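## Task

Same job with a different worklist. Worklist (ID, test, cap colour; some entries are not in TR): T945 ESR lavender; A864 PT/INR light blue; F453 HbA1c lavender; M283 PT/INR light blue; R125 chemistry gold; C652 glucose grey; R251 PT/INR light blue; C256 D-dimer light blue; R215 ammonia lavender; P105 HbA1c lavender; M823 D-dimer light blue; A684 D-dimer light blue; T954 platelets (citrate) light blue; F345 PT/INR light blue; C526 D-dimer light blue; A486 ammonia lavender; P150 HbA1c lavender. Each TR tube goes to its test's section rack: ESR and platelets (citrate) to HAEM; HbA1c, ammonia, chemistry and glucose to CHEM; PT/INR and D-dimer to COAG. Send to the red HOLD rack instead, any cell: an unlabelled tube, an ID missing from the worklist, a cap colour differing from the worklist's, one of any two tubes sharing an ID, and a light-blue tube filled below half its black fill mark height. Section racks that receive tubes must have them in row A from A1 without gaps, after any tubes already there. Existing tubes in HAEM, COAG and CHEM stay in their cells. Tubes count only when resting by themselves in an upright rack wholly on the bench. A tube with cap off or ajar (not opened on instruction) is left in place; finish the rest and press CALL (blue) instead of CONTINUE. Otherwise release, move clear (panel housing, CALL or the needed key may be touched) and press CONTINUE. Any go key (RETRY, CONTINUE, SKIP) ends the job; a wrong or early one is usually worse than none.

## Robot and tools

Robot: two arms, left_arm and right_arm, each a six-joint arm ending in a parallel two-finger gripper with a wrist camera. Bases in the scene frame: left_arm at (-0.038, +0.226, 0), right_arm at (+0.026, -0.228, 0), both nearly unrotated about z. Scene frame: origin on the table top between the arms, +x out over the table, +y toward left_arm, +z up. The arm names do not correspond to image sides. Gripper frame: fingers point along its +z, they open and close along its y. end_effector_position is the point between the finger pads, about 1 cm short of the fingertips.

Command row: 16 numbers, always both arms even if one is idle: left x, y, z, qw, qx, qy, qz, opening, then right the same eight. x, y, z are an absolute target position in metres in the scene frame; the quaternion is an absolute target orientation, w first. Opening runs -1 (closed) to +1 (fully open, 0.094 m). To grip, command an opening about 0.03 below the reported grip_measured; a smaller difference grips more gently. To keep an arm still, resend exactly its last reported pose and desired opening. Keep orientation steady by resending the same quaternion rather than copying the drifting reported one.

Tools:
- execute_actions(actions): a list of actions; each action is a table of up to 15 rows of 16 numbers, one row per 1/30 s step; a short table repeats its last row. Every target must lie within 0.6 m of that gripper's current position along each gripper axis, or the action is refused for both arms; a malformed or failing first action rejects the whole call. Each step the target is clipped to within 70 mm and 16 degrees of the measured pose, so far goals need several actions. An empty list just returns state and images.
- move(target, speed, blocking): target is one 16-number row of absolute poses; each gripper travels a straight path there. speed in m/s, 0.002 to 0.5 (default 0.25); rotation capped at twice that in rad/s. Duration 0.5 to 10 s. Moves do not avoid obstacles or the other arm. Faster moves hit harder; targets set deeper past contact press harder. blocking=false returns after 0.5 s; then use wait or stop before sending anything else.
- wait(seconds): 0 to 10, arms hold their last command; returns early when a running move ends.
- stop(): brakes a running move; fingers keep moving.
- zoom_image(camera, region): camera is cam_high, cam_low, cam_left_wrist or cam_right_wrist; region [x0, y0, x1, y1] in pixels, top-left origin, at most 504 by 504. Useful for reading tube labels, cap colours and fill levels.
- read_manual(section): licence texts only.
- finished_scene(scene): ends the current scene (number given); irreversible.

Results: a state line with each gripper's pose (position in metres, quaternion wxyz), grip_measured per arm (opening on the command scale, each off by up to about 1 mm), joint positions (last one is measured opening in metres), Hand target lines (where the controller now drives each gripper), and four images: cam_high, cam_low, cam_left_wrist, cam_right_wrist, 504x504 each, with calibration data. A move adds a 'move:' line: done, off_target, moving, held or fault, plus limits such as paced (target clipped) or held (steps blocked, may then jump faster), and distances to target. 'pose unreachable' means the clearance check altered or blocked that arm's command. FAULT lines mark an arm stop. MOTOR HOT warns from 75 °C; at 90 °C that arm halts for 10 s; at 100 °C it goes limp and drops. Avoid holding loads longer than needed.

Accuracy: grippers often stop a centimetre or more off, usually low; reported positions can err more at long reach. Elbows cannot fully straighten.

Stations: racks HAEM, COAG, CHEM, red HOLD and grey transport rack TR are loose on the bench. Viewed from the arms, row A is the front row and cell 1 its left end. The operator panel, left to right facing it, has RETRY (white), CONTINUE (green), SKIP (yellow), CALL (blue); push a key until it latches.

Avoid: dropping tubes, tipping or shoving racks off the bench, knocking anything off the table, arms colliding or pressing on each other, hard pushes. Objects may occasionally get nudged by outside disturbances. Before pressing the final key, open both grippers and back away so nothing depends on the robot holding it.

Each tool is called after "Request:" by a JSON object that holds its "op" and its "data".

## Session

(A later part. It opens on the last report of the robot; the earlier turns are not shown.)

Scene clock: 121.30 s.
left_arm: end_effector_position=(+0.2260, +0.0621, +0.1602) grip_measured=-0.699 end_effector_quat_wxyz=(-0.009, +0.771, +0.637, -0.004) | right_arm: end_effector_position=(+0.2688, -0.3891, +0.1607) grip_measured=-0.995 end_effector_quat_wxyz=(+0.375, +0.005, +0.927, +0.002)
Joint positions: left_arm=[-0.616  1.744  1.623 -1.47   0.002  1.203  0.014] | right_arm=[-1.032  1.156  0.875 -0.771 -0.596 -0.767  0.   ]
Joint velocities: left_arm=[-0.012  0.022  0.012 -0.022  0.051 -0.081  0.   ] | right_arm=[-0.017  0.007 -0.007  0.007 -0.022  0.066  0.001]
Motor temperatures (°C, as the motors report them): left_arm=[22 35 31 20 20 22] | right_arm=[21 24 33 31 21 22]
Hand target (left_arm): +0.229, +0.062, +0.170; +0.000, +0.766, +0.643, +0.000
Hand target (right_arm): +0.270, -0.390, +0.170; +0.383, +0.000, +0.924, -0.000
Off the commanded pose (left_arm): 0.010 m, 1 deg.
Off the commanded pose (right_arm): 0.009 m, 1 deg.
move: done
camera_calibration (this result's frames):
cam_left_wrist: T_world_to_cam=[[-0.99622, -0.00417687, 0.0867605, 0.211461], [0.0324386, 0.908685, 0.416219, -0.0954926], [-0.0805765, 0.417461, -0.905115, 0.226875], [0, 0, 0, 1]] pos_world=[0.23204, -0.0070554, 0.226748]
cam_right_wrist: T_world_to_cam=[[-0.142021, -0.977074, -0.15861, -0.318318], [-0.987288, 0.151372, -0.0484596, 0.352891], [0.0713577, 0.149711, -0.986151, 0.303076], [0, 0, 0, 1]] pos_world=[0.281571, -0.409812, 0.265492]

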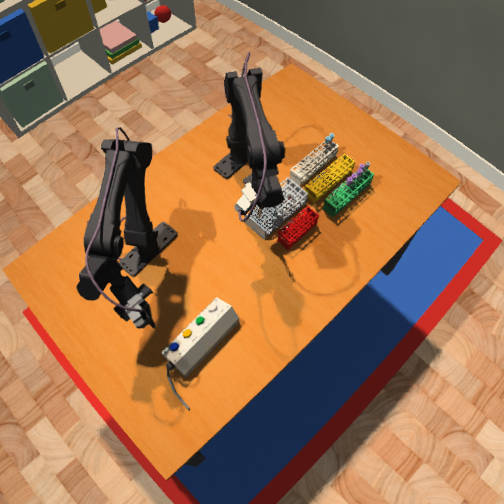

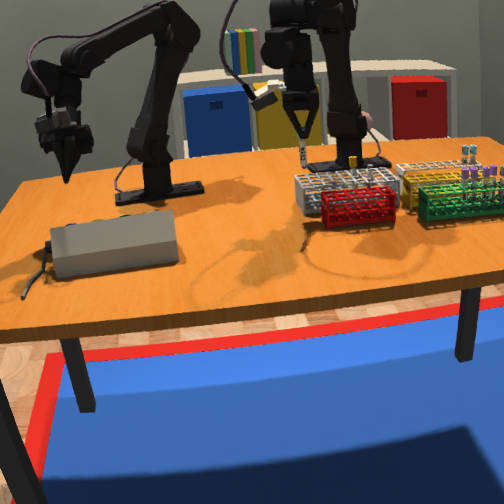

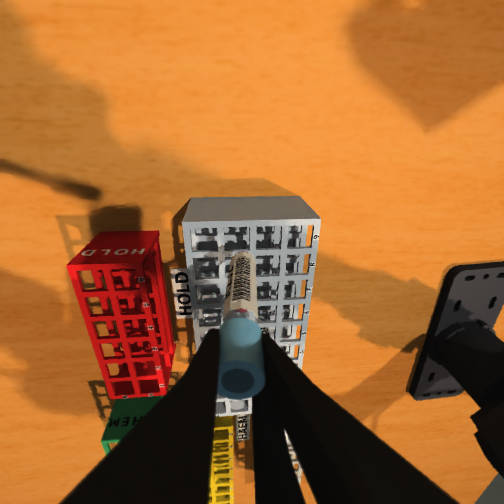

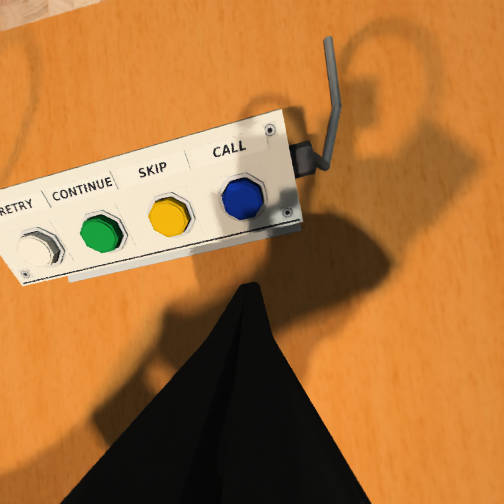

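Request:
{"op": "move", "data": {"target": [0.305,0.110,0.155,0,0.766,0.643,0,-0.72,0.27,-0.39,0.17,0.383,0,0.924,0,-1], "speed": 0.1}}

Request:
{"op": "zoom_image", "data": {"camera": "cam_low", "region": [310, 135, 370, 200]}}

Request:
{"op": "zoom_image", "data": {"camera": "cam_left_wrist", "region": [170, 190, 310, 330]}}

Scene clock: 149.83 s.
left_arm: end_effector_position=(+0.3008, +0.1082, +0.1501) grip_measured=-0.699 end_effector_quat_wxyz=(-0.005, +0.765, +0.644, -0.003) | right_arm: end_effector_position=(+0.2687, -0.3893, +0.1606) grip_measured=-0.995 end_effector_quat_wxyz=(+0.375, +0.005, +0.927, +0.001)
Joint positions: left_arm=[-0.396  1.926  1.814 -1.471  0.     1.405  0.014] | right_arm=[-1.032  1.156  0.875 -0.771 -0.595 -0.767  0.   ]
Joint velocities: left_arm=[-0.002  0.017 -0.022  0.007 -0.022  0.022  0.   ] | right_arm=[-0.007 -0.012  0.007 -0.037 -0.066 -0.022  0.   ]
Motor temperatures (°C, as the motors report them): left_arm=[22 36 33 20 20 22] | right_arm=[21 24 33 31 21 22]
Hand target (left_arm): +0.306, +0.110, +0.155; +0.001, +0.766, +0.643, +0.002
Hand target (right_arm): +0.270, -0.390, +0.170; +0.383, +0.000, +0.924, -0.000
Off the commanded pose (left_arm): 0.007 m, 1 deg.
Off the commanded pose (right_arm): 0.009 m, 1 deg.
move: done
camera_calibration (this result's frames):
cam_left_wrist: T_world_to_cam=[[-0.996627, -0.021639, 0.0791658, 0.290241], [0.0129544, 0.911043, 0.412107, -0.1294], [-0.0810411, 0.411742, -0.90769, 0.205627], [0, 0, 0, 1]] pos_world=[0.307603, 0.0395044, 0.216995]
cam_right_wrist: T_world_to_cam=[[-0.142702, -0.977086, -0.157923, -0.318422], [-0.987241, 0.151904, -0.047756, 0.352888], [0.0706508, 0.149093, -0.986296, 0.30298], [0, 0, 0, 1]] pos_world=[0.28154, -0.409903, 0.265394]

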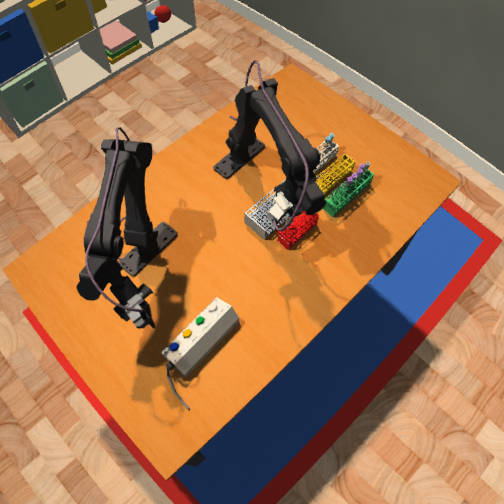

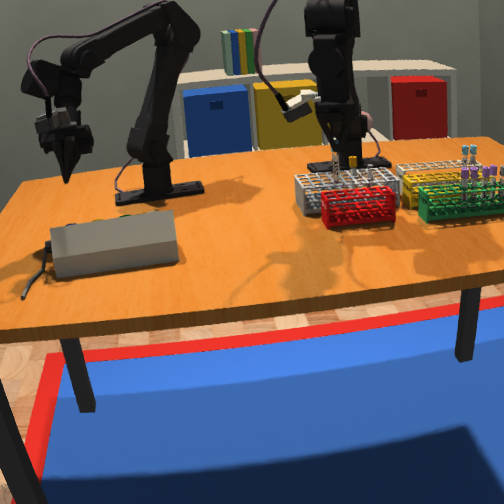

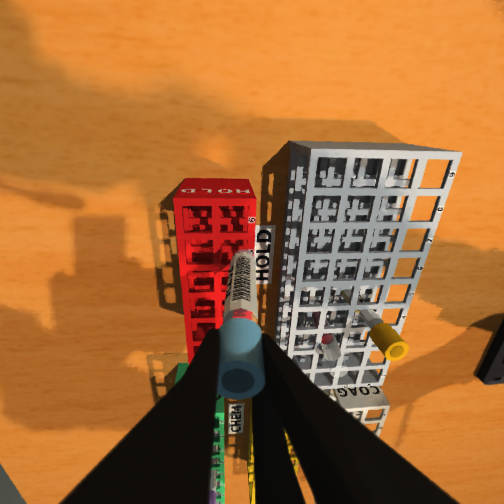

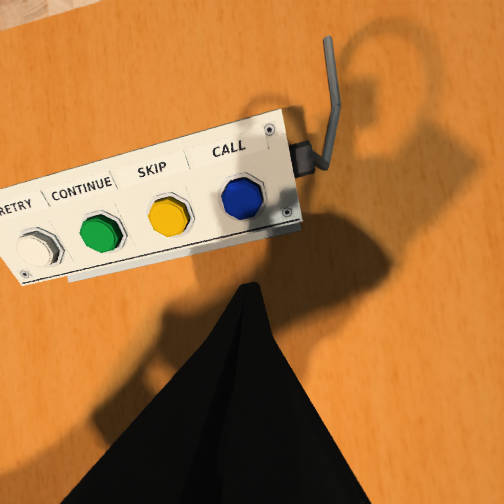

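Region (310, 135, 370, 200) of cam_low's 504x504 image, scaled by 7.754, with more detail than that image has; it fills the left 465 columns of this view, and the rest is white.

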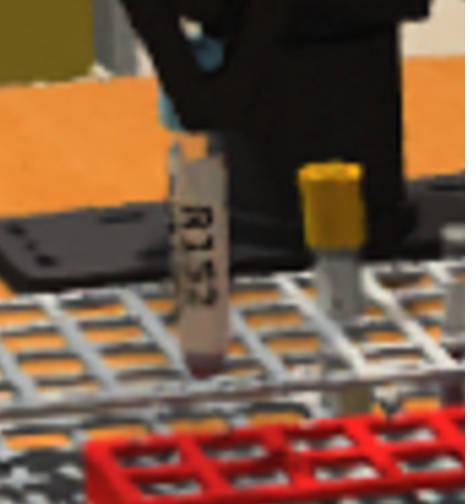

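Region (170, 190, 310, 330) of cam_left_wrist's 504x504 image, scaled by 3.600, with more detail than that image has.

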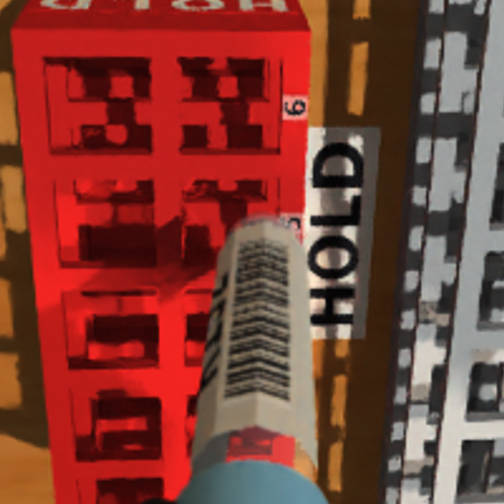

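Request:
{"op": "move", "data": {"target": [0.306,0.112,0.143,0.017,0.766,0.643,0.020,-0.72,0.27,-0.39,0.17,0.383,0,0.924,0,-1], "speed": 0.04}}

Request:
{"op": "zoom_image", "data": {"camera": "cam_left_wrist", "region": [170, 190, 310, 330]}}

Scene clock: 186.47 s.
left_arm: end_effector_position=(+0.3040, +0.1092, +0.1334) grip_measured=-0.699 end_effector_quat_wxyz=(+0.001, +0.766, +0.643, +0.007) | right_arm: end_effector_position=(+0.2687, -0.3894, +0.1606) grip_measured=-0.995 end_effector_quat_wxyz=(+0.374, +0.005, +0.927, +0.001)
Joint positions: left_arm=[-0.396  1.909  1.725 -1.377 -0.011  1.407  0.014] | right_arm=[-1.032  1.156  0.875 -0.771 -0.594 -0.767  0.   ]
Joint velocities: left_arm=[-0.007  0.022 -0.002 -0.066  0.022  0.007  0.001] | right_arm=[ 0.002 -0.017 -0.012  0.022 -0.037 -0.037 -0.   ]
Motor temperatures (°C, as the motors report them): left_arm=[22 37 33 20 20 22] | right_arm=[21 24 34 30 21 22]
Hand target (left_arm): +0.306, +0.112, +0.143; +0.017, +0.766, +0.643, +0.020
Hand target (right_arm): +0.270, -0.390, +0.170; +0.383, -0.000, +0.924, -0.000
Off the commanded pose (left_arm): 0.010 m, 2 deg.
Off the commanded pose (right_arm): 0.010 m, 1 deg.
move: done
camera_calibration (this result's frames):
cam_left_wrist: T_world_to_cam=[[-0.998269, -0.0192243, 0.0555757, 0.29821], [0.0056375, 0.909419, 0.415842, -0.121589], [-0.0585359, 0.415436, -0.907737, 0.183078], [0, 0, 0, 1]] pos_world=[0.309096, 0.0402512, 0.200175]
cam_right_wrist: T_world_to_cam=[[-0.143156, -0.977093, -0.157465, -0.318492], [-0.987209, 0.152259, -0.0472871, 0.352886], [0.0701793, 0.148681, -0.986392, 0.302915], [0, 0, 0, 1]] pos_world=[0.28152, -0.409964, 0.265329]

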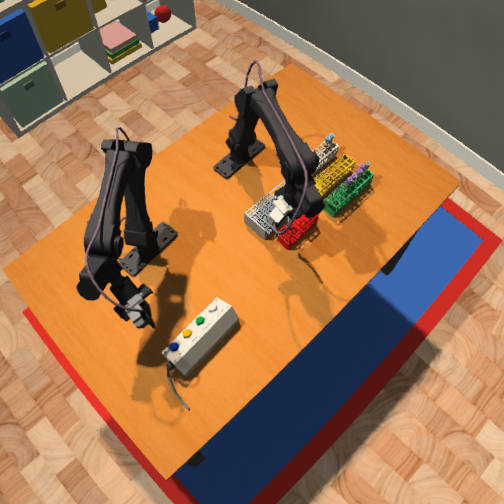

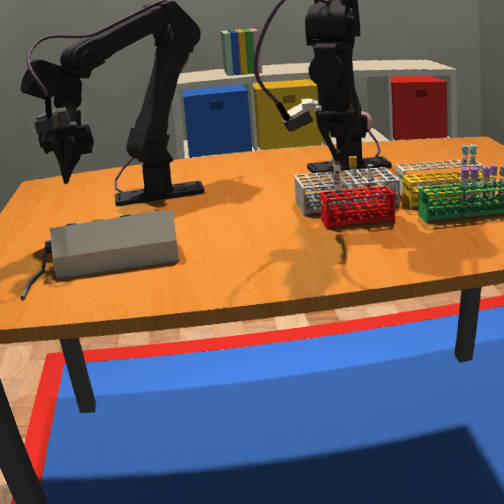

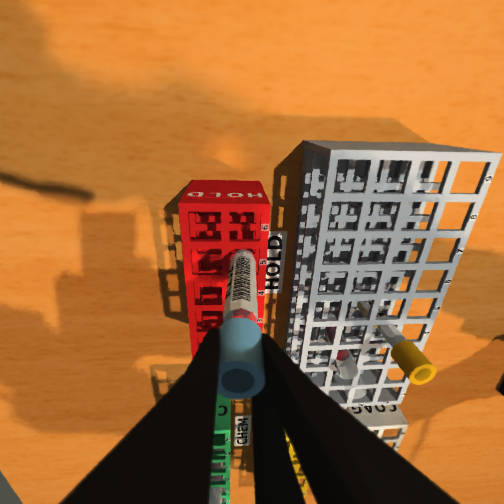

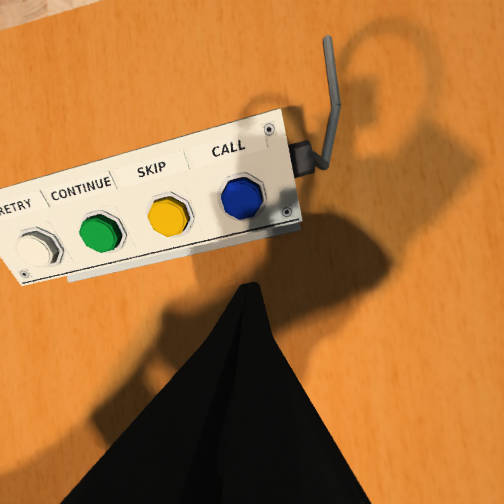

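Region (170, 190, 310, 330) of cam_left_wrist's 504x504 image, scaled by 3.600, with more detail than that image has.

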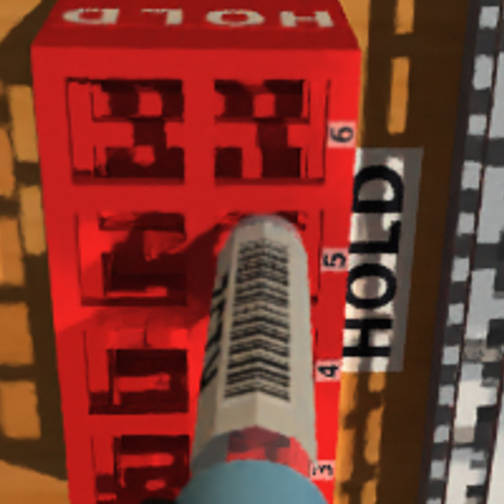

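Request:
{"op": "move", "data": {"target": [0.306,0.1145,0.122,0.012,0.766,0.643,0.014,-0.72,0.27,-0.39,0.17,0.383,0,0.924,0,-1], "speed": 0.03}}

Request:
{"op": "zoom_image", "data": {"camera": "cam_left_wrist", "region": [170, 190, 310, 330]}}

Scene clock: 192.73 s.
left_arm: end_effector_position=(+0.3026, +0.1097, +0.1149) grip_measured=-0.699 end_effector_quat_wxyz=(-0.002, +0.769, +0.640, +0.005) | right_arm: end_effector_position=(+0.2686, -0.3894, +0.1605) grip_measured=-0.995 end_effector_quat_wxyz=(+0.374, +0.005, +0.927, +0.001)
Joint positions: left_arm=[-0.396  1.909  1.652 -1.312 -0.011  1.416  0.014] | right_arm=[-1.032  1.156  0.875 -0.771 -0.594 -0.767  0.   ]
Joint velocities: left_arm=[ 0.007  0.007 -0.017  0.007 -0.066 -0.11   0.   ] | right_arm=[-0.002 -0.032 -0.002 -0.022  0.022 -0.007 -0.001]
Motor temperatures (°C, as the motors report them): left_arm=[22 39 32 20 20 22] | right_arm=[21 24 34 30 21 22]
Hand target (left_arm): +0.306, +0.115, +0.122; +0.012, +0.766, +0.643, +0.014
Hand target (right_arm): +0.270, -0.390, +0.170; +0.383, -0.000, +0.924, -0.000
Off the commanded pose (left_arm): 0.009 m, 2 deg.
Off the commanded pose (right_arm): 0.010 m, 1 deg.
move: done
camera_calibration (this result's frames):
cam_left_wrist: T_world_to_cam=[[-0.99797, -0.0106216, 0.0628013, 0.295933], [0.0166458, 0.908236, 0.418128, -0.117824], [-0.0614795, 0.418324, -0.906215, 0.166409], [0, 0, 0, 1]] pos_world=[0.307524, 0.0405425, 0.181482]
cam_right_wrist: T_world_to_cam=[[-0.143383, -0.977097, -0.157236, -0.318526], [-0.987193, 0.152436, -0.0470528, 0.352885], [0.0699435, 0.148475, -0.98644, 0.302883], [0, 0, 0, 1]] pos_world=[0.28151, -0.409994, 0.265297]

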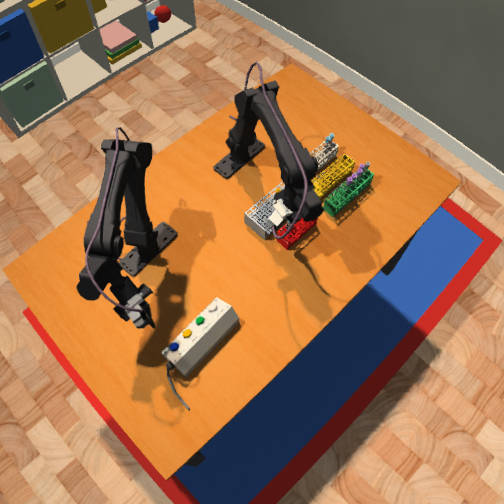

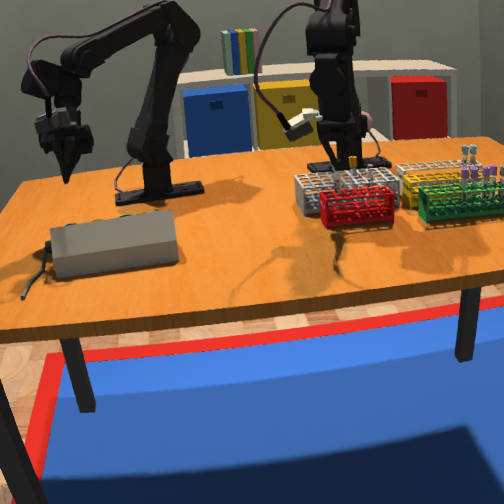

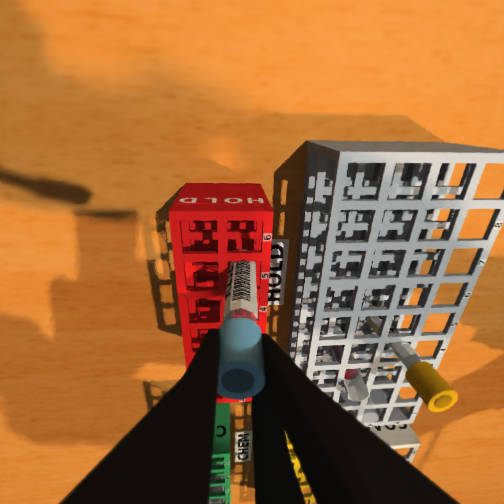

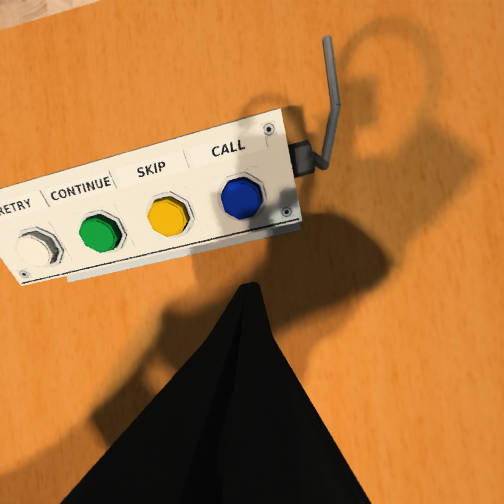

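Region (170, 190, 310, 330) of cam_left_wrist's 504x504 image, scaled by 3.600, with more detail than that image has.

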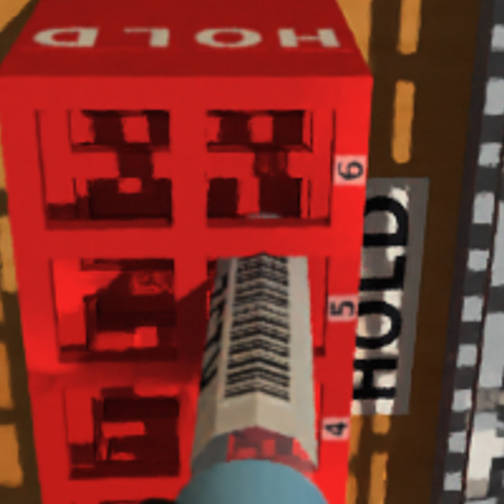

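In the cell. Continue down.

Request:
{"op": "move", "data": {"target": [0.307,0.1135,0.093,0.012,0.766,0.643,0.014,-0.72,0.27,-0.39,0.17,0.383,0,0.924,0,-1], "speed": 0.03}}

Scene clock: 197.57 s.
left_arm: end_effector_position=(+0.3032, +0.1095, +0.0897) grip_measured=-0.699 end_effector_quat_wxyz=(+0.002, +0.769, +0.640, +0.008) | right_arm: end_effector_position=(+0.2686, -0.3895, +0.1605) grip_measured=-0.995 end_effector_quat_wxyz=(+0.374, +0.005, +0.927, +0.001)
Joint positions: left_arm=[-0.396  1.909  1.551 -1.202 -0.011  1.417  0.014] | right_arm=[-1.032  1.156  0.875 -0.771 -0.593 -0.767  0.   ]
Joint velocities: left_arm=[-0.007 -0.027  0.017 -0.037  0.051 -0.066 -0.001] | right_arm=[ 0.012 -0.017 -0.012  0.037 -0.022 -0.066 -0.   ]
Motor temperatures (°C, as the motors report them): left_arm=[22 39 32 20 20 22] | right_arm=[21 24 34 30 21 22]
Hand target (left_arm): +0.307, +0.114, +0.093; +0.012, +0.766, +0.643, +0.014
Hand target (right_arm): +0.270, -0.390, +0.170; +0.383, +0.000, +0.924, -0.000
Off the commanded pose (left_arm): 0.006 m, 1 deg.
Off the commanded pose (right_arm): 0.010 m, 1 deg.
move: done
camera_calibration (this result's frames):
cam_left_wrist: T_world_to_cam=[[-0.998498, -0.010057, 0.0538529, 0.299045], [0.013243, 0.909543, 0.415398, -0.105953], [-0.0531592, 0.415488, -0.908044, 0.141632], [0, 0, 0, 1]] pos_world=[0.307528, 0.0405298, 0.156517]
cam_right_wrist: T_world_to_cam=[[-0.143837, -0.977104, -0.156777, -0.318596], [-0.98716, 0.152791, -0.0465841, 0.352883], [0.0694717, 0.148063, -0.986535, 0.302819], [0, 0, 0, 1]] pos_world=[0.281489, -0.410055, 0.265232]

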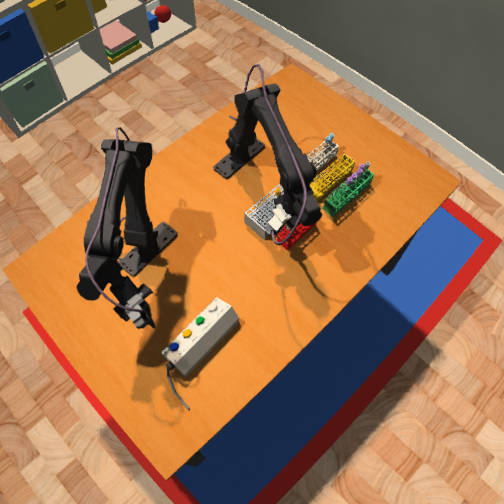

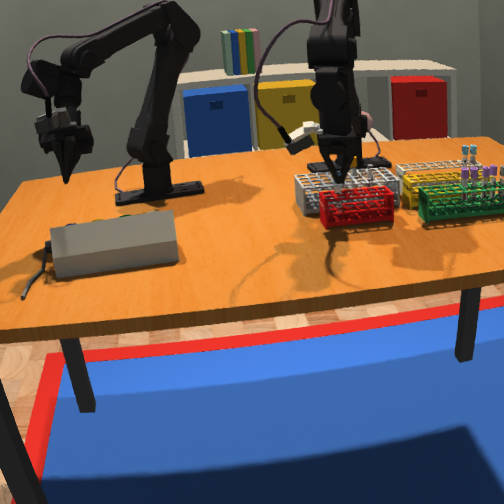

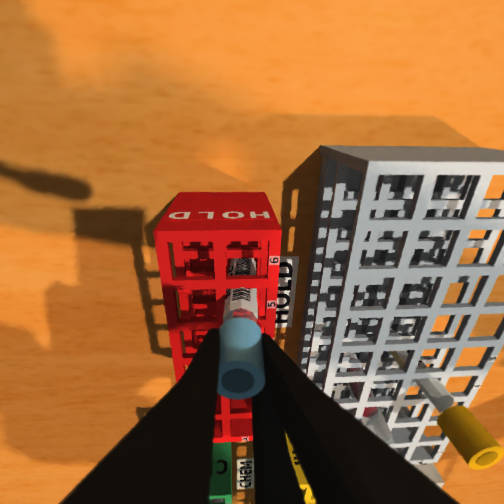

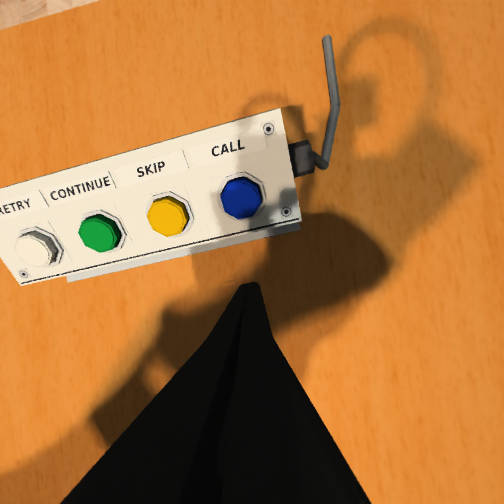

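Request:
{"op": "execute_actions", "data": {"actions": [[[0.307,0.1135,0.091,0.012,0.766,0.643,0.014,-0.72,0.27,-0.39,0.17,0.383,0,0.924,0,-1],[0.307,0.1135,0.090,0.012,0.766,0.643,0.014,-0.72,0.27,-0.39,0.17,0.383,0,0.924,0,-1],[0.307,0.1135,0.090,0.012,0.766,0.643,0.014,-0.72,0.27,-0.39,0.17,0.383,0,0.924,0,-1],[0.307,0.1135,0.090,0.012,0.766,0.643,0.014,-0.72,0.27,-0.39,0.17,0.383,0,0.924,0,-1],[0.307,0.1135,0.090,0.012,0.766,0.643,0.014,-0.72,0.27,-0.39,0.17,0.383,0,0.924,0,-1],[0.307,0.1135,0.090,0.012,0.766,0.643,0.014,-0.72,0.27,-0.39,0.17,0.383,0,0.924,0,-1],[0.307,0.1135,0.090,0.012,0.766,0.643,0.014,-0.69,0.27,-0.39,0.17,0.383,0,0.924,0,-1],[0.307,0.1135,0.090,0.012,0.766,0.643,0.014,-0.67,0.27,-0.39,0.17,0.383,0,0.924,0,-1],[0.307,0.1135,0.090,0.012,0.766,0.643,0.014,-0.64,0.27,-0.39,0.17,0.383,0,0.924,0,-1],[0.307,0.1135,0.090,0.012,0.766,0.643,0.014,-0.60,0.27,-0.39,0.17,0.383,0,0.924,0,-1],[0.307,0.1135,0.090,0.012,0.766,0.643,0.014,-0.55,0.27,-0.39,0.17,0.383,0,0.924,0,-1],[0.307,0.1135,0.090,0.012,0.766,0.643,0.014,-0.50,0.27,-0.39,0.17,0.383,0,0.924,0,-1],[0.307,0.1135,0.090,0.012,0.766,0.643,0.014,-0.45,0.27,-0.39,0.17,0.383,0,0.924,0,-1],[0.307,0.1135,0.090,0.012,0.766,0.643,0.014,-0.40,0.27,-0.39,0.17,0.383,0,0.924,0,-1],[0.307,0.1135,0.090,0.012,0.766,0.643,0.014,-0.35,0.27,-0.39,0.17,0.383,0,0.924,0,-1]]]}}

Request:
{"op": "move", "data": {"target": [0.305,0.1135,0.14,0.012,0.766,0.643,0.014,-0.35,0.27,-0.39,0.17,0.383,0,0.924,0,-1], "speed": 0.08}}

Request:
{"op": "move", "data": {"target": [0.204,0.170,0.14,0,0.887,0.462,0,-0.35,0.27,-0.39,0.17,0.383,0,0.924,0,-1], "speed": 0.15}}

Scene clock: 228.47 s.
left_arm: end_effector_position=(+0.3039, +0.1093, +0.0873) grip_measured=-0.376 end_effector_quat_wxyz=(+0.004, +0.769, +0.640, +0.009) | right_arm: end_effector_position=(+0.2686, -0.3895, +0.1605) grip_measured=-0.995 end_effector_quat_wxyz=(+0.374, +0.005, +0.927, +0.001)
Joint positions: left_arm=[-0.396  1.909  1.542 -1.188 -0.011  1.417  0.029] | right_arm=[-1.032  1.156  0.875 -0.771 -0.593 -0.767  0.   ]
Joint velocities: left_arm=[ 0.017 -0.012 -0.007  0.007 -0.081 -0.022  0.046] | right_arm=[ 0.012 -0.012 -0.002  0.022 -0.037  0.022  0.   ]
Motor temperatures (°C, as the motors report them): left_arm=[22 40 30 20 20 22] | right_arm=[21 24 35 30 21 22]
Hand target (left_arm): +0.307, +0.113, +0.090; +0.012, +0.766, +0.643, +0.014
Hand target (right_arm): +0.270, -0.390, +0.170; +0.383, +0.000, +0.924, -0.000
Off the commanded pose (left_arm): 0.006 m, 1 deg.
Off the commanded pose (right_arm): 0.010 m, 1 deg.
camera_calibration (this result's frames):
cam_left_wrist: T_world_to_cam=[[-0.998704, -0.00998502, 0.0499123, 0.300276], [0.0116004, 0.910119, 0.414185, -0.104208], [-0.0495618, 0.414227, -0.908823, 0.13873], [0, 0, 0, 1]] pos_world=[0.307971, 0.0403746, 0.154255]
cam_right_wrist: T_world_to_cam=[[-0.143837, -0.977104, -0.156777, -0.318596], [-0.98716, 0.152791, -0.0465841, 0.352883], [0.0694717, 0.148063, -0.986535, 0.302819], [0, 0, 0, 1]] pos_world=[0.281489, -0.410055, 0.265232]

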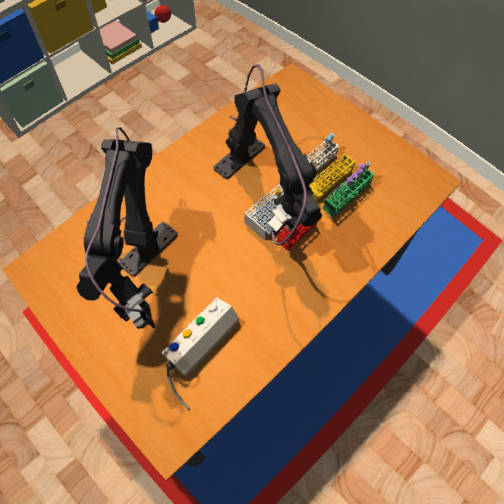

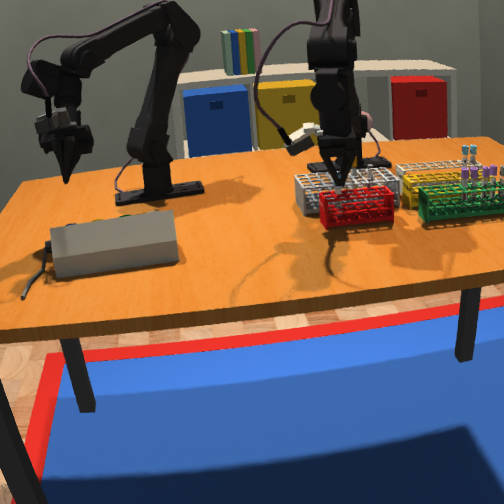

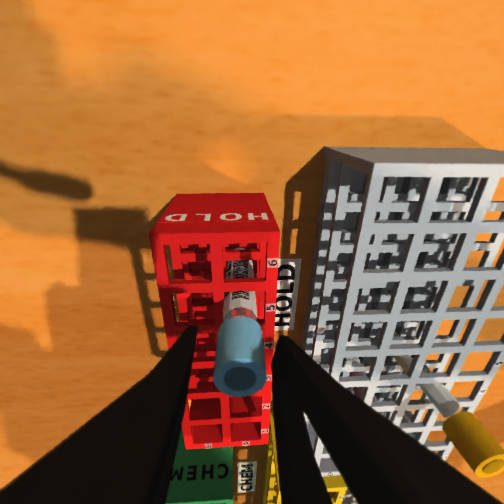

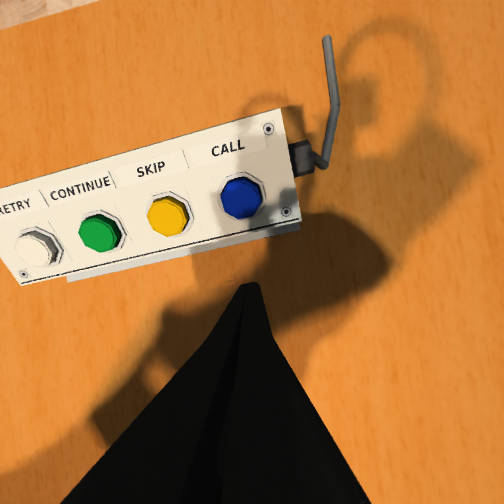

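Scene clock: 229.63 s.
left_arm: end_effector_position=(+0.3023, +0.1098, +0.1237) grip_measured=-0.353 end_effector_quat_wxyz=(-0.003, +0.769, +0.640, +0.005) | right_arm: end_effector_position=(+0.2685, -0.3896, +0.1604) grip_measured=-0.995 end_effector_quat_wxyz=(+0.374, +0.005, +0.927, +0.001)
Joint positions: left_arm=[-0.396  1.909  1.686 -1.347 -0.011  1.417  0.03 ] | right_arm=[-1.032  1.156  0.875 -0.771 -0.592 -0.767  0.   ]
Joint velocities: left_arm=[ 0.012 -0.017  0.002  0.051 -0.037  0.007  0.   ] | right_arm=[-0.012 -0.002 -0.002  0.022 -0.022 -0.022 -0.001]
Motor temperatures (°C, as the motors report them): left_arm=[22 40 31 20 20 22] | right_arm=[21 24 35 30 21 22]
Hand target (left_arm): +0.305, +0.113, +0.140; +0.012, +0.766, +0.643, +0.014
Hand target (right_arm): +0.270, -0.390, +0.170; +0.383, +0.000, +0.924, -0.000
Off the commanded pose (left_arm): 0.017 m, 2 deg.
Off the commanded pose (right_arm): 0.010 m, 1 deg.
move: off_target (left_arm)
camera_calibration (this result's frames):
cam_left_wrist: T_world_to_cam=[[-0.997905, -0.010265, 0.063879, 0.294923], [0.0174457, 0.90807, 0.418455, -0.12183], [-0.0623021, 0.418692, -0.905989, 0.174467], [0, 0, 0, 1]] pos_world=[0.3073, 0.0406099, 0.190206]
cam_right_wrist: T_world_to_cam=[[-0.14429, -0.977111, -0.156318, -0.318665], [-0.987127, 0.153147, -0.0461157, 0.352881], [0.0689997, 0.147652, -0.98663, 0.302754], [0, 0, 0, 1]] pos_world=[0.281468, -0.410116, 0.265167]

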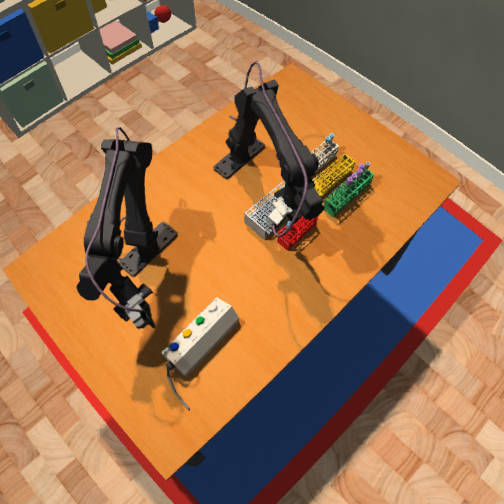

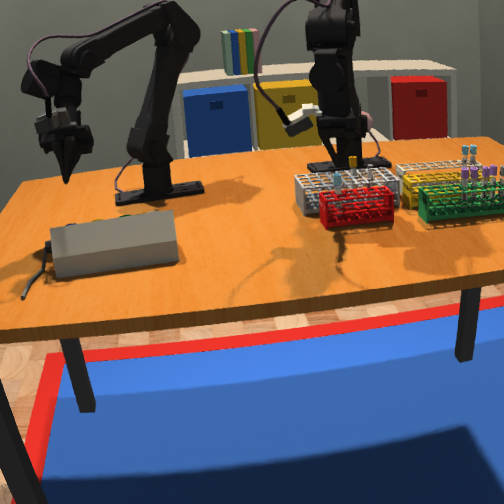

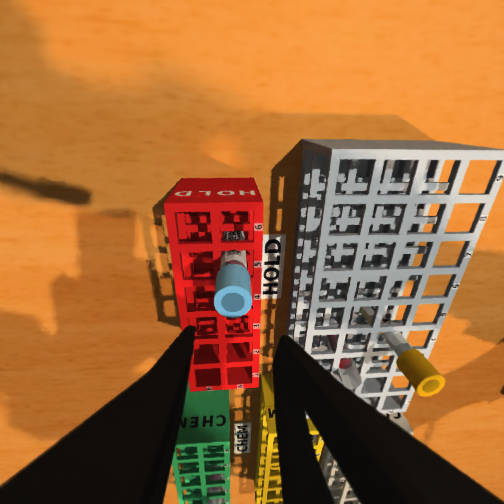

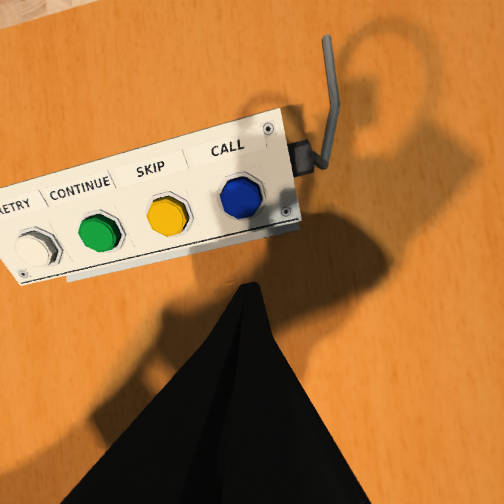

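Scene clock: 231.57 s.
left_arm: end_effector_position=(+0.2106, +0.1680, +0.1350) grip_measured=-0.353 end_effector_quat_wxyz=(-0.006, +0.887, +0.461, +0.002) | right_arm: end_effector_position=(+0.2684, -0.3898, +0.1603) grip_measured=-0.995 end_effector_quat_wxyz=(+0.373, +0.005, +0.928, +0.000)
Joint positions: left_arm=[-0.3    1.512  1.277 -1.34  -0.011  1.942  0.03 ] | right_arm=[-1.032  1.156  0.875 -0.771 -0.591 -0.767  0.   ]
Joint velocities: left_arm=[ 0.017 -0.002  0.007 -0.037 -0.007  0.022  0.   ] | right_arm=[-0.007  0.007  0.007 -0.007 -0.022  0.022  0.   ]
Motor temperatures (°C, as the motors report them): left_arm=[22 40 31 20 20 22] | right_arm=[21 24 34 30 21 22]
Hand target (left_arm): +0.205, +0.171, +0.139; -0.000, +0.887, +0.462, +0.001
Hand target (right_arm): +0.270, -0.390, +0.170; +0.383, +0.000, +0.924, -0.000
Off the commanded pose (left_arm): 0.009 m, 1 deg.
Off the commanded pose (right_arm): 0.010 m, 1 deg.
move: done
camera_calibration (this result's frames):
cam_left_wrist: T_world_to_cam=[[-0.911013, 0.405572, 0.0746122, 0.113654], [0.397806, 0.816643, 0.418143, -0.242439], [0.108656, 0.410615, -0.905312, 0.119929], [0, 0, 0, 1]] pos_world=[0.186953, 0.102647, 0.201467]
cam_right_wrist: T_world_to_cam=[[-0.145196, -0.977123, -0.1554, -0.318804], [-0.98706, 0.153858, -0.0451792, 0.352878], [0.068055, 0.146829, -0.986818, 0.302626], [0, 0, 0, 1]] pos_world=[0.281427, -0.410238, 0.265037]

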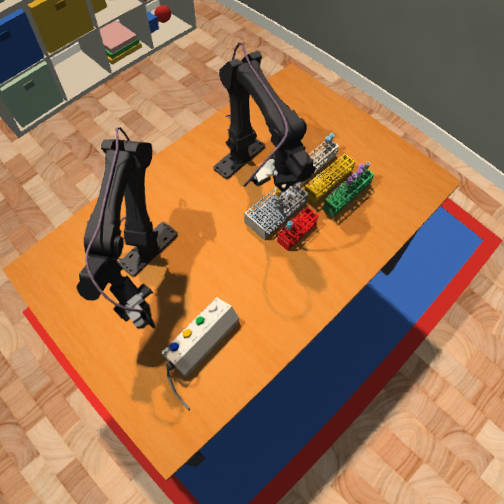

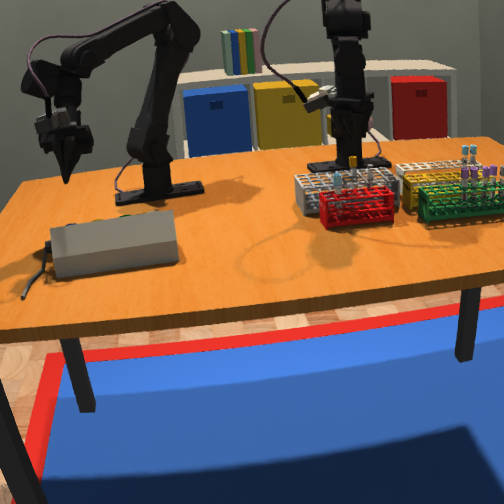

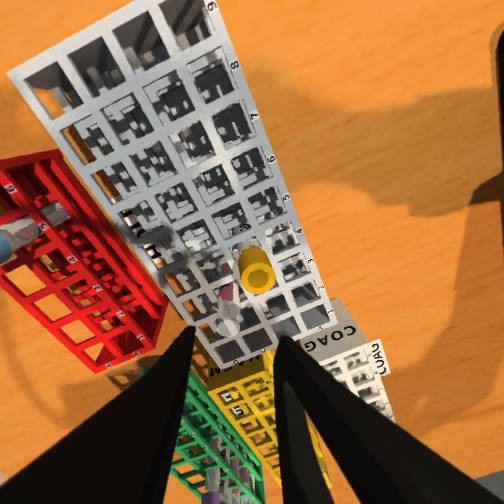

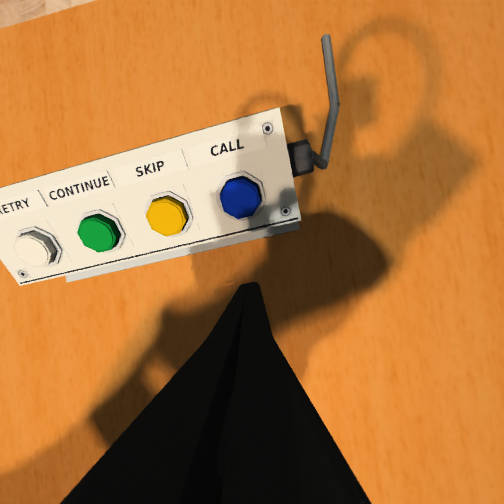

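Request:
{"op": "move", "data": {"target": [0.194,0.170,0.125,0,0.887,0.462,0,-0.35,0.27,-0.39,0.17,0.383,0,0.924,0,-1], "speed": 0.05}}

Request:
{"op": "zoom_image", "data": {"camera": "cam_left_wrist", "region": [170, 220, 310, 360]}}

Scene clock: 240.03 s.
left_arm: end_effector_position=(+0.1933, +0.1722, +0.1208) grip_measured=-0.353 end_effector_quat_wxyz=(-0.016, +0.888, +0.460, -0.010) | right_arm: end_effector_position=(+0.2683, -0.3898, +0.1602) grip_measured=-0.995 end_effector_quat_wxyz=(+0.373, +0.005, +0.928, -0.000)
Joint positions: left_arm=[-0.3    1.475  1.186 -1.318 -0.011  1.945  0.03 ] | right_arm=[-1.032  1.156  0.875 -0.771 -0.591 -0.767  0.   ]
Joint velocities: left_arm=[-0.012 -0.002 -0.032 -0.007 -0.037 -0.007 -0.   ] | right_arm=[ 0.012 -0.002 -0.002  0.007  0.037  0.007 -0.   ]
Motor temperatures (°C, as the motors report them): left_arm=[22 39 30 20 20 22] | right_arm=[21 24 35 30 21 22]
Hand target (left_arm): +0.194, +0.170, +0.125; -0.000, +0.887, +0.462, -0.000
Hand target (right_arm): +0.270, -0.390, +0.170; +0.383, +0.000, +0.924, -0.000
Off the commanded pose (left_arm): 0.005 m, 2 deg.
Off the commanded pose (right_arm): 0.010 m, 1 deg.
move: done
camera_calibration (this result's frames):
cam_left_wrist: T_world_to_cam=[[-0.906996, 0.40767, 0.10566, 0.0923436], [0.413072, 0.812291, 0.41177, -0.234548], [0.082039, 0.417119, -0.905142, 0.111261], [0, 0, 0, 1]] pos_world=[0.171513, 0.106466, 0.187529]
cam_right_wrist: T_world_to_cam=[[-0.145422, -0.977126, -0.15517, -0.318839], [-0.987043, 0.154036, -0.0449452, 0.352877], [0.0678187, 0.146623, -0.986865, 0.302593], [0, 0, 0, 1]] pos_world=[0.281417, -0.410268, 0.265005]

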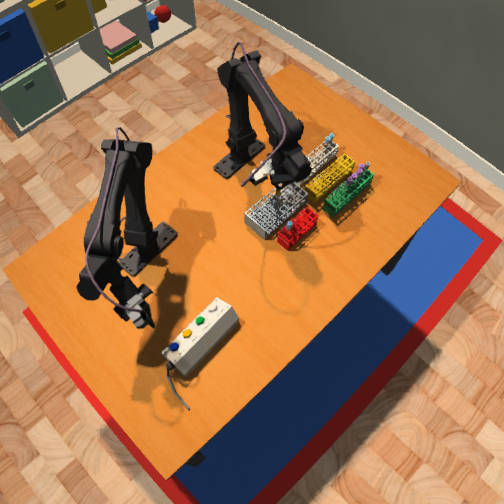

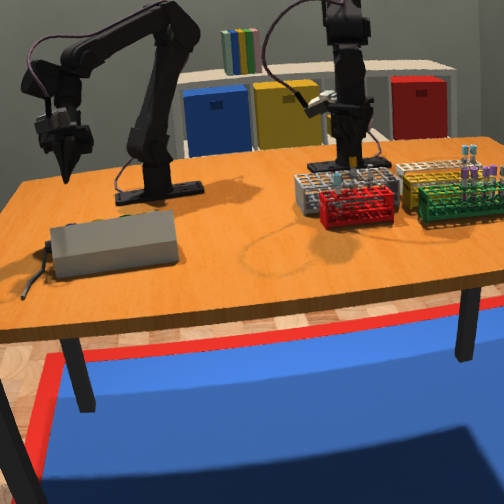

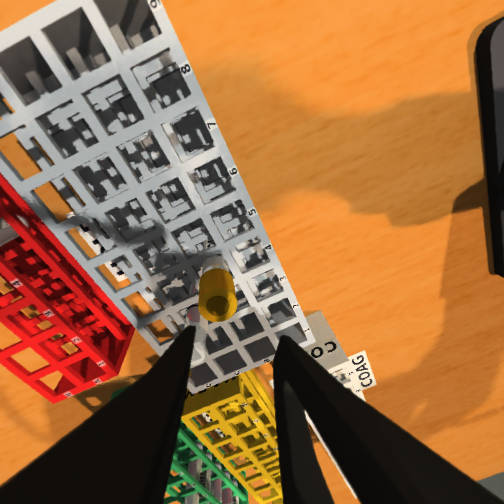

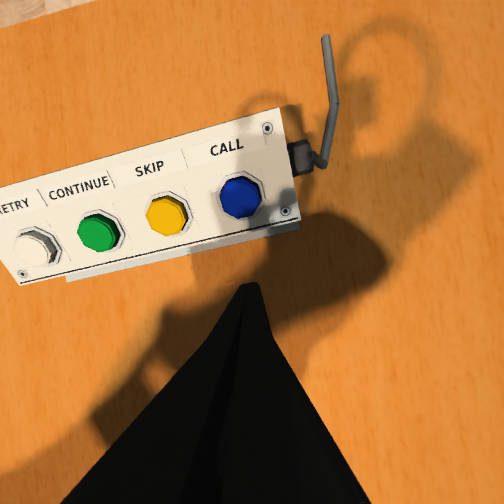

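Region (170, 220, 310, 360) of cam_left_wrist's 504x504 image, scaled by 3.600, with more detail than that image has.

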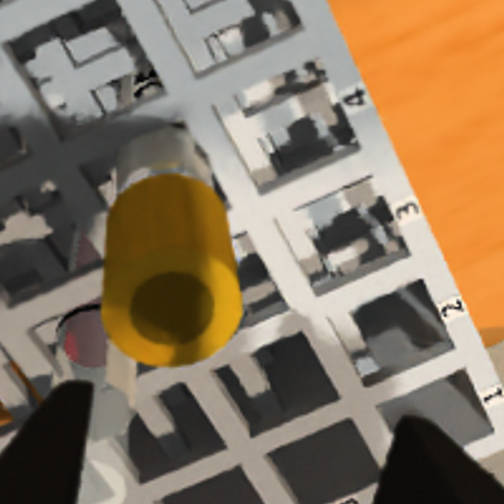

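Request:
{"op": "move", "data": {"target": [0.201,0.168,0.116,0,0.887,0.462,0,-0.35,0.27,-0.39,0.17,0.383,0,0.924,0,-1], "speed": 0.04}}

Scene clock: 245.90 s.
left_arm: end_effector_position=(+0.2006, +0.1704, +0.1182) grip_measured=-0.353 end_effector_quat_wxyz=(-0.006, +0.888, +0.460, +0.002) | right_arm: end_effector_position=(+0.2683, -0.3899, +0.1602) grip_measured=-0.995 end_effector_quat_wxyz=(+0.373, +0.005, +0.928, -0.000)
Joint positions: left_arm=[-0.3    1.475  1.176 -1.277 -0.011  1.945  0.03 ] | right_arm=[-1.032  1.156  0.875 -0.771 -0.59  -0.767  0.   ]
Joint velocities: left_arm=[-0.032 -0.002  0.017  0.081 -0.022  0.022  0.   ] | right_arm=[-0.002 -0.022 -0.012 -0.051  0.007 -0.007  0.001]
Motor temperatures (°C, as the motors report them): left_arm=[22 38 30 20 20 22] | right_arm=[21 24 35 30 21 22]
Hand target (left_arm): +0.201, +0.168, +0.116; +0.000, +0.887, +0.462, -0.000
Hand target (right_arm): +0.270, -0.390, +0.170; +0.383, +0.000, +0.924, -0.000
Off the commanded pose (left_arm): 0.003 m, 1 deg.
Off the commanded pose (right_arm): 0.010 m, 1 deg.
move: done
camera_calibration (this result's frames):
cam_left_wrist: T_world_to_cam=[[-0.909712, 0.408337, 0.0753925, 0.104013], [0.400622, 0.815351, 0.417976, -0.233773], [0.109204, 0.410442, -0.905324, 0.104711], [0, 0, 0, 1]] pos_world=[0.176841, 0.105157, 0.184667]
cam_right_wrist: T_world_to_cam=[[-0.145649, -0.977129, -0.15494, -0.318873], [-0.987025, 0.154213, -0.0447112, 0.352876], [0.0675824, 0.146417, -0.986912, 0.302561], [0, 0, 0, 1]] pos_world=[0.281406, -0.410299, 0.264972]

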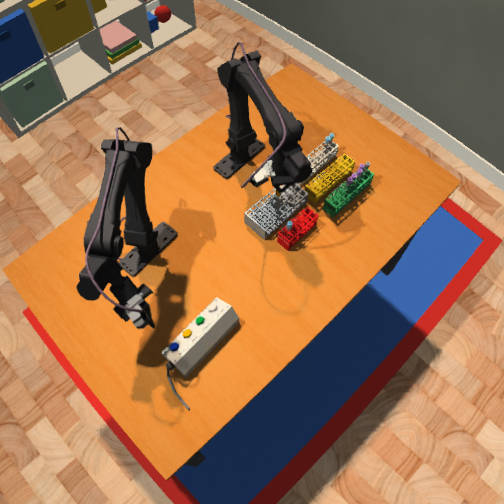

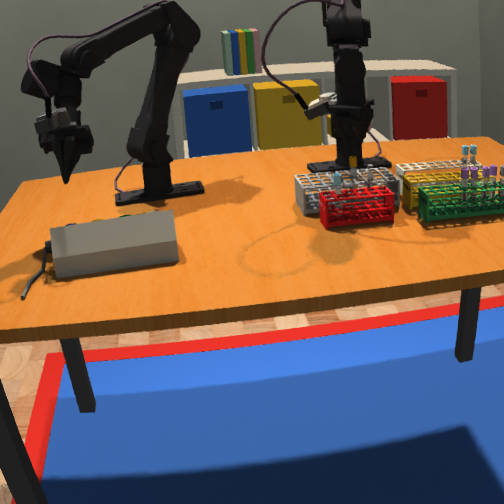

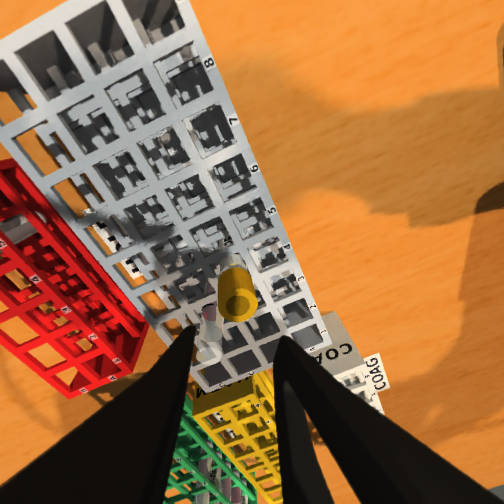

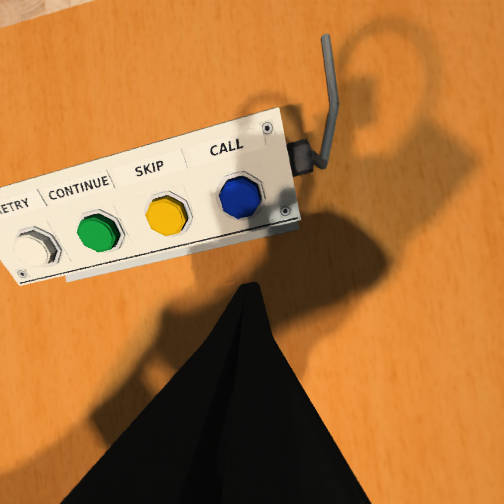

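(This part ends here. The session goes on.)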